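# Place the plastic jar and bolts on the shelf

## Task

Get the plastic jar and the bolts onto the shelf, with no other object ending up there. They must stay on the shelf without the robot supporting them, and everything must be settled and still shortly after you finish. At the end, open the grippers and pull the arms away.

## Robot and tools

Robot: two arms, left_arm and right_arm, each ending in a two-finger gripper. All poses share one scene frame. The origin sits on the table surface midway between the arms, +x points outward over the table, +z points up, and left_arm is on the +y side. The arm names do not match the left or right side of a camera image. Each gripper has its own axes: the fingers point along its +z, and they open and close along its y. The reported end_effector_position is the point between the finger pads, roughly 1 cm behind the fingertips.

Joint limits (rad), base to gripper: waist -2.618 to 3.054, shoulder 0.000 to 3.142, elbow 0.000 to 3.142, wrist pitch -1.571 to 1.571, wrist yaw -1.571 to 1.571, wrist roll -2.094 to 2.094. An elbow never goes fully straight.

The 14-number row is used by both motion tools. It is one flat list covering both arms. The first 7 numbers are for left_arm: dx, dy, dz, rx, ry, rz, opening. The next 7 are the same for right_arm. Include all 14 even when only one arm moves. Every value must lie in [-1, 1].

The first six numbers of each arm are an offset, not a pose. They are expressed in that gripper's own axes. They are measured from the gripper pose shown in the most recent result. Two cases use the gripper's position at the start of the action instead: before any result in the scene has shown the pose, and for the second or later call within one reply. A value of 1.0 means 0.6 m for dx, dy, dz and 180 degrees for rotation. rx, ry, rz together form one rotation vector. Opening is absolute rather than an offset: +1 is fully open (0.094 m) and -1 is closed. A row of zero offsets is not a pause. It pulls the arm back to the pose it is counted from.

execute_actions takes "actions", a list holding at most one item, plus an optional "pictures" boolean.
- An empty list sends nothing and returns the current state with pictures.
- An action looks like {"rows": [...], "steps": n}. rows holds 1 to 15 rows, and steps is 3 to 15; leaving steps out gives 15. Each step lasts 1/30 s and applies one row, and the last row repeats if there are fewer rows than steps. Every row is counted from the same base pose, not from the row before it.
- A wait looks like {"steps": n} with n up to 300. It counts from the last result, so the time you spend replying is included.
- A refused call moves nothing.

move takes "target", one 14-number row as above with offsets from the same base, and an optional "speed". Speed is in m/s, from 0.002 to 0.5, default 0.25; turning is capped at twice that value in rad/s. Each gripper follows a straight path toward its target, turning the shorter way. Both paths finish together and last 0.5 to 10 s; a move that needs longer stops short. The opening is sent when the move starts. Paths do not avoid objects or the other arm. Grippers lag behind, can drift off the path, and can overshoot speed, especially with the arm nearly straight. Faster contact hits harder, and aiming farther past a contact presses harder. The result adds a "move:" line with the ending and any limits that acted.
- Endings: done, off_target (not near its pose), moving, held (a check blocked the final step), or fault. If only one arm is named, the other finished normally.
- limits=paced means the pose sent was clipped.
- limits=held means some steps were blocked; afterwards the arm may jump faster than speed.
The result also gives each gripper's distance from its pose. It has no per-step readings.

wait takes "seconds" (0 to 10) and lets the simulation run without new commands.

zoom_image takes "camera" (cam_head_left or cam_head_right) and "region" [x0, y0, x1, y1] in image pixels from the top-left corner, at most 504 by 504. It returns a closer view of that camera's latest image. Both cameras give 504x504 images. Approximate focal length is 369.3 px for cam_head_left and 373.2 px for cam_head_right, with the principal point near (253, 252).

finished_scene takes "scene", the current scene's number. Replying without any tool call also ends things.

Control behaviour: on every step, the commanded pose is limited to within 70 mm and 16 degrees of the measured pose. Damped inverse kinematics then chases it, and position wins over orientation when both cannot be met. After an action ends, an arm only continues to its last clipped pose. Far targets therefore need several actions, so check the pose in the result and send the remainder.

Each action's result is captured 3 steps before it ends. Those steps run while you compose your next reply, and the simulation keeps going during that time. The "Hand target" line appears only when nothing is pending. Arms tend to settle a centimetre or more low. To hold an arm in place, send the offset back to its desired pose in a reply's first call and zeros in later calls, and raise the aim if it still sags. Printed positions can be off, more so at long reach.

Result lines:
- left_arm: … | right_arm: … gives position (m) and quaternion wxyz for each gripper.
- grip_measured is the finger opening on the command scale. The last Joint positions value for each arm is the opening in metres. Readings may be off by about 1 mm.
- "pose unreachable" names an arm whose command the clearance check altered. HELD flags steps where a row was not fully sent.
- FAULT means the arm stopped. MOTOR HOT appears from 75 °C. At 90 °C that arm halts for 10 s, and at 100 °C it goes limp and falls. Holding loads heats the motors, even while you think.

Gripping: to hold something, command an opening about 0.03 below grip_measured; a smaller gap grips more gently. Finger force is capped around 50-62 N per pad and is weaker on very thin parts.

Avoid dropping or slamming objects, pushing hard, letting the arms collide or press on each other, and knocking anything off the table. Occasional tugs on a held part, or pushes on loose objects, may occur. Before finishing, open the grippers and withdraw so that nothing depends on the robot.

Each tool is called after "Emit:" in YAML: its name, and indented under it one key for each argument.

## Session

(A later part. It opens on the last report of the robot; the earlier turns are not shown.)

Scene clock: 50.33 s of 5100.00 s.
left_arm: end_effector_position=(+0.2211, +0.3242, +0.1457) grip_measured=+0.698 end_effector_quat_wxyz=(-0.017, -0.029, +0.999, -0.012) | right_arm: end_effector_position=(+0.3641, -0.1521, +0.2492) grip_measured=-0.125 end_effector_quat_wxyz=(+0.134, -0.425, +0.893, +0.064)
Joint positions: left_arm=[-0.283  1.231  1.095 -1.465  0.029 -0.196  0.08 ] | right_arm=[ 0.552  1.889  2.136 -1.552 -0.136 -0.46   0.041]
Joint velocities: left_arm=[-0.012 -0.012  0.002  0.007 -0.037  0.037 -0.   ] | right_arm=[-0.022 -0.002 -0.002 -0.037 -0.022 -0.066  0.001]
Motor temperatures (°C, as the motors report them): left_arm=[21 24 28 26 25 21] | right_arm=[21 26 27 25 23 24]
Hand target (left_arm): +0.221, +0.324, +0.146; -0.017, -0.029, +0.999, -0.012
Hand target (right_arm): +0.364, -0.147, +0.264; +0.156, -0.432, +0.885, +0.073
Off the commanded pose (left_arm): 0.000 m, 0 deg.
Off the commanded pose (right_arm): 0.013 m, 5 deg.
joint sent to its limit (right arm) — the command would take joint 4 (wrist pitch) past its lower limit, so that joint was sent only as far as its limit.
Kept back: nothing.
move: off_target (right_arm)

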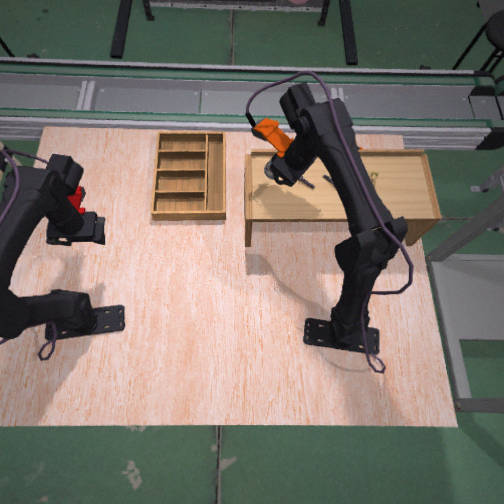

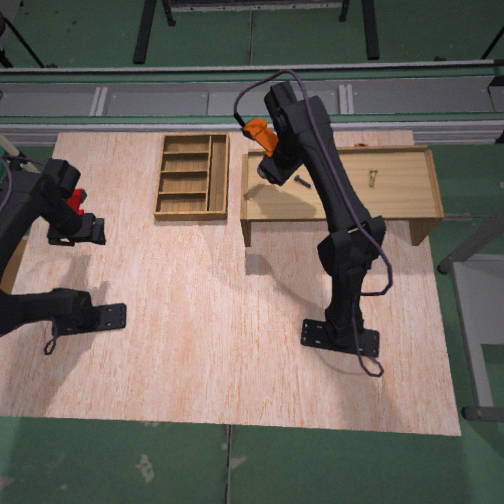

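Xz=−.294, Yz≈0: go down .043 while straightening.

Emit:
move:
  target: [0,0,0,0,0,0,0.7,0.021,0,0.068,0,0.095,0,-0.2]
  speed: 0.08

Emit:
move:
  target: [0,0,0,0,0,0,0.7,0,0,0,0,0,0,0.5]

Emit:
move:
  target: [0,0,0,0,0,0,0.7,0,0,-0.15,0,0,0,0.5]
  speed: 0.15

Emit:
move:
  target: [0,0,0,0,0,0,0.7,0.25,0.15,-0.08,0,0,0,0.5]

Scene clock: 52.73 s of 5100.00 s.
left_arm: end_effector_position=(+0.2211, +0.3242, +0.1457) grip_measured=+0.698 end_effector_quat_wxyz=(-0.017, -0.029, +0.999, -0.012) | right_arm: end_effector_position=(+0.3664, -0.1538, +0.2040) grip_measured=-0.125 end_effector_quat_wxyz=(+0.068, -0.427, +0.902, +0.005)
Joint positions: left_arm=[-0.283  1.231  1.095 -1.465  0.029 -0.196  0.08 ] | right_arm=[ 0.605  1.969  2.087 -1.552 -0.007 -0.42   0.041]
Joint velocities: left_arm=[ 0.002 -0.002  0.017  0.022 -0.081 -0.022 -0.001] | right_arm=[-0.017  0.012 -0.017 -0.007  0.081 -0.037 -0.   ]
Motor temperatures (°C, as the motors report them): left_arm=[21 24 28 26 25 21] | right_arm=[21 26 27 25 23 24]
Hand target (left_arm): +0.221, +0.324, +0.146; -0.017, -0.029, +0.999, -0.012
Hand target (right_arm): +0.363, -0.153, +0.205; +0.068, -0.428, +0.901, +0.001
Off the commanded pose (left_arm): 0.000 m, 0 deg.
Off the commanded pose (right_arm): 0.004 m, 8 deg.
joint sent to its limit (right arm) — the command would take joint 4 (wrist pitch) past its lower limit, so that joint was sent only as far as its limit.
Kept back: nothing.
move: off_target (right_arm)

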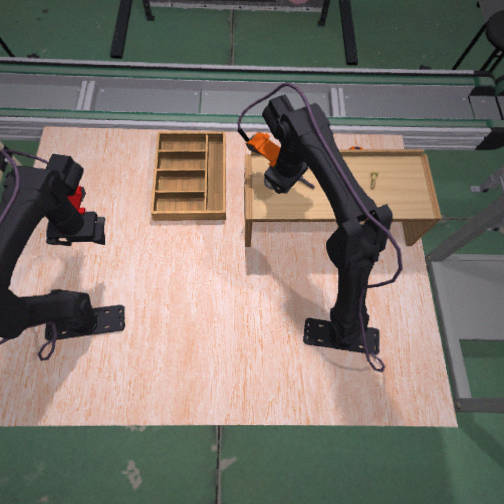

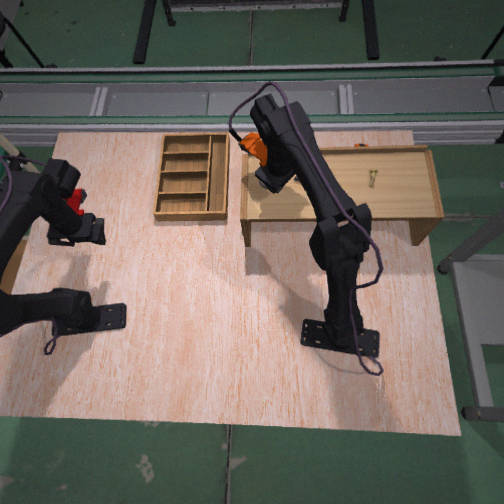

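Scene clock: 53.23 s of 5100.00 s.
left_arm: end_effector_position=(+0.2211, +0.3242, +0.1457) grip_measured=+0.698 end_effector_quat_wxyz=(-0.017, -0.029, +0.999, -0.012) | right_arm: end_effector_position=(+0.3664, -0.1538, +0.2040) grip_measured=+0.497 end_effector_quat_wxyz=(+0.068, -0.427, +0.902, +0.005)
Joint positions: left_arm=[-0.283  1.231  1.095 -1.465  0.029 -0.196  0.08 ] | right_arm=[ 0.605  1.969  2.087 -1.552 -0.007 -0.42   0.07 ]
Joint velocities: left_arm=[-0.007 -0.012  0.002 -0.007  0.022 -0.022  0.001] | right_arm=[ 0.007  0.002 -0.017  0.022 -0.095 -0.022  0.   ]
Motor temperatures (°C, as the motors report them): left_arm=[21 24 28 26 25 21] | right_arm=[21 26 27 25 23 24]
Hand target (left_arm): +0.221, +0.324, +0.146; -0.017, -0.029, +0.999, -0.012
Hand target (right_arm): +0.366, -0.154, +0.204; +0.068, -0.427, +0.902, +0.005
Off the commanded pose (left_arm): 0.000 m, 0 deg.
Off the commanded pose (right_arm): 0.000 m, 0 deg.
Kept back: nothing.
move: done

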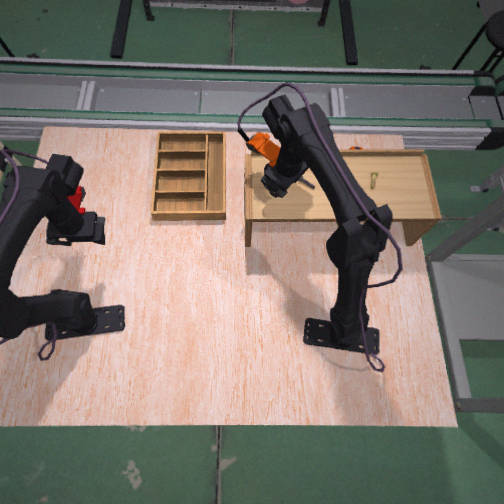

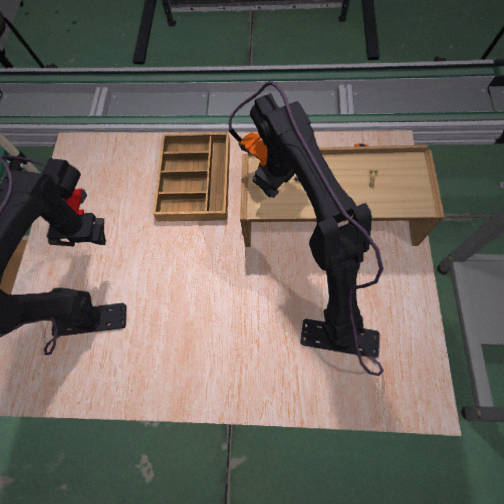

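Scene clock: 54.20 s of 5100.00 s.
left_arm: end_effector_position=(+0.2211, +0.3242, +0.1457) grip_measured=+0.698 end_effector_quat_wxyz=(-0.017, -0.029, +0.999, -0.012) | right_arm: end_effector_position=(+0.3564, -0.1587, +0.2818) grip_measured=+0.497 end_effector_quat_wxyz=(+0.180, -0.421, +0.889, +0.007)
Joint positions: left_arm=[-0.283  1.231  1.095 -1.465  0.029 -0.196  0.08 ] | right_arm=[ 0.605  1.81   2.154 -1.552 -0.007 -0.42   0.07 ]
Joint velocities: left_arm=[-0.002  0.002 -0.007  0.037 -0.007 -0.007  0.   ] | right_arm=[ 0.002 -0.007  0.002 -0.037  0.007  0.007 -0.   ]
Motor temperatures (°C, as the motors report them): left_arm=[21 24 28 26 25 21] | right_arm=[21 26 27 25 23 24]
Hand target (left_arm): +0.221, +0.324, +0.146; -0.017, -0.029, +0.999, -0.012
Hand target (right_arm): +0.356, -0.158, +0.294; +0.198, -0.421, +0.885, +0.007
Off the commanded pose (left_arm): 0.000 m, 0 deg.
Off the commanded pose (right_arm): 0.011 m, 13 deg.
joint sent to its limit (right arm) — the command would take joint 4 (wrist pitch) past its lower limit, so that joint was sent only as far as its limit.
Kept back: nothing.
move: off_target (right_arm)

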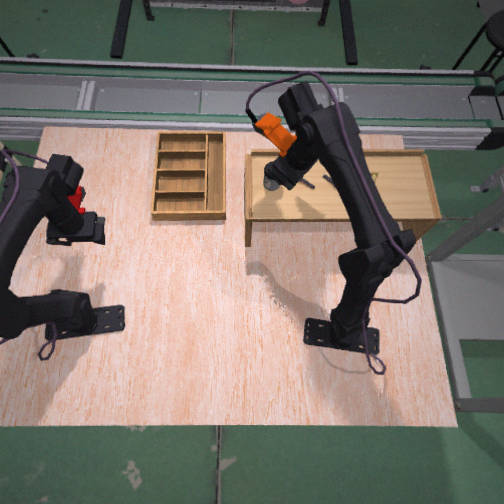

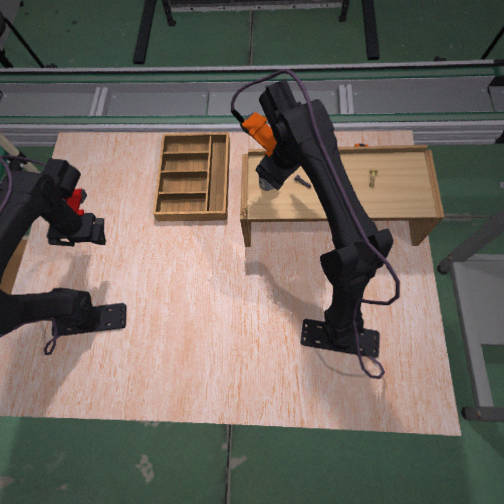

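Scene clock: 55.47 s of 5100.00 s.
left_arm: end_effector_position=(+0.2211, +0.3242, +0.1457) grip_measured=+0.698 end_effector_quat_wxyz=(-0.017, -0.029, +0.999, -0.012) | right_arm: end_effector_position=(+0.1890, -0.2198, +0.2700) grip_measured=+0.497 end_effector_quat_wxyz=(+0.193, -0.421, +0.886, +0.014)
Joint positions: left_arm=[-0.283  1.231  1.095 -1.465  0.029 -0.196  0.08 ] | right_arm=[ 0.734  1.118  1.486 -1.551  0.029 -0.299  0.07 ]
Joint velocities: left_arm=[-0.002 -0.012  0.012 -0.037 -0.007 -0.11  -0.001] | right_arm=[ 0.002 -0.012 -0.012  0.037 -0.037  0.007  0.001]
Motor temperatures (°C, as the motors report them): left_arm=[21 24 28 26 25 21] | right_arm=[21 26 27 25 23 24]
Hand target (left_arm): +0.221, +0.324, +0.146; -0.017, -0.029, +0.999, -0.012
Hand target (right_arm): +0.187, -0.221, +0.268; +0.191, -0.421, +0.887, +0.010
Off the commanded pose (left_arm): 0.000 m, 0 deg.
Off the commanded pose (right_arm): 0.005 m, 2 deg.
joint sent to its limit (right arm) — the command would take joint 4 (wrist pitch) past its lower limit, so that joint was sent only as far as its limit.
Kept back: nothing.
move: done

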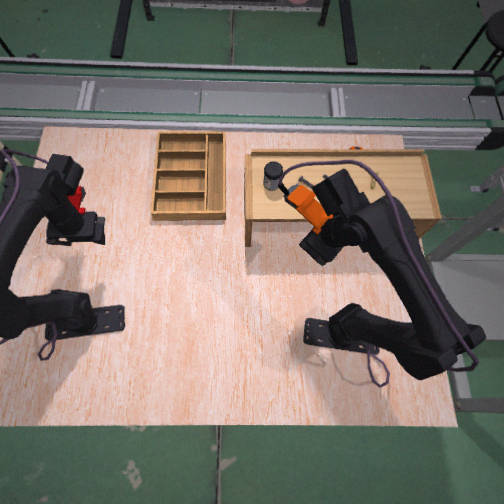

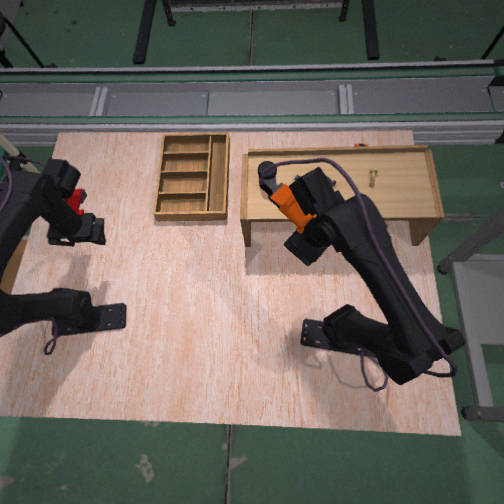

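Emit:
finished_scene:
  scene: 2

The scene is finished: the task was done.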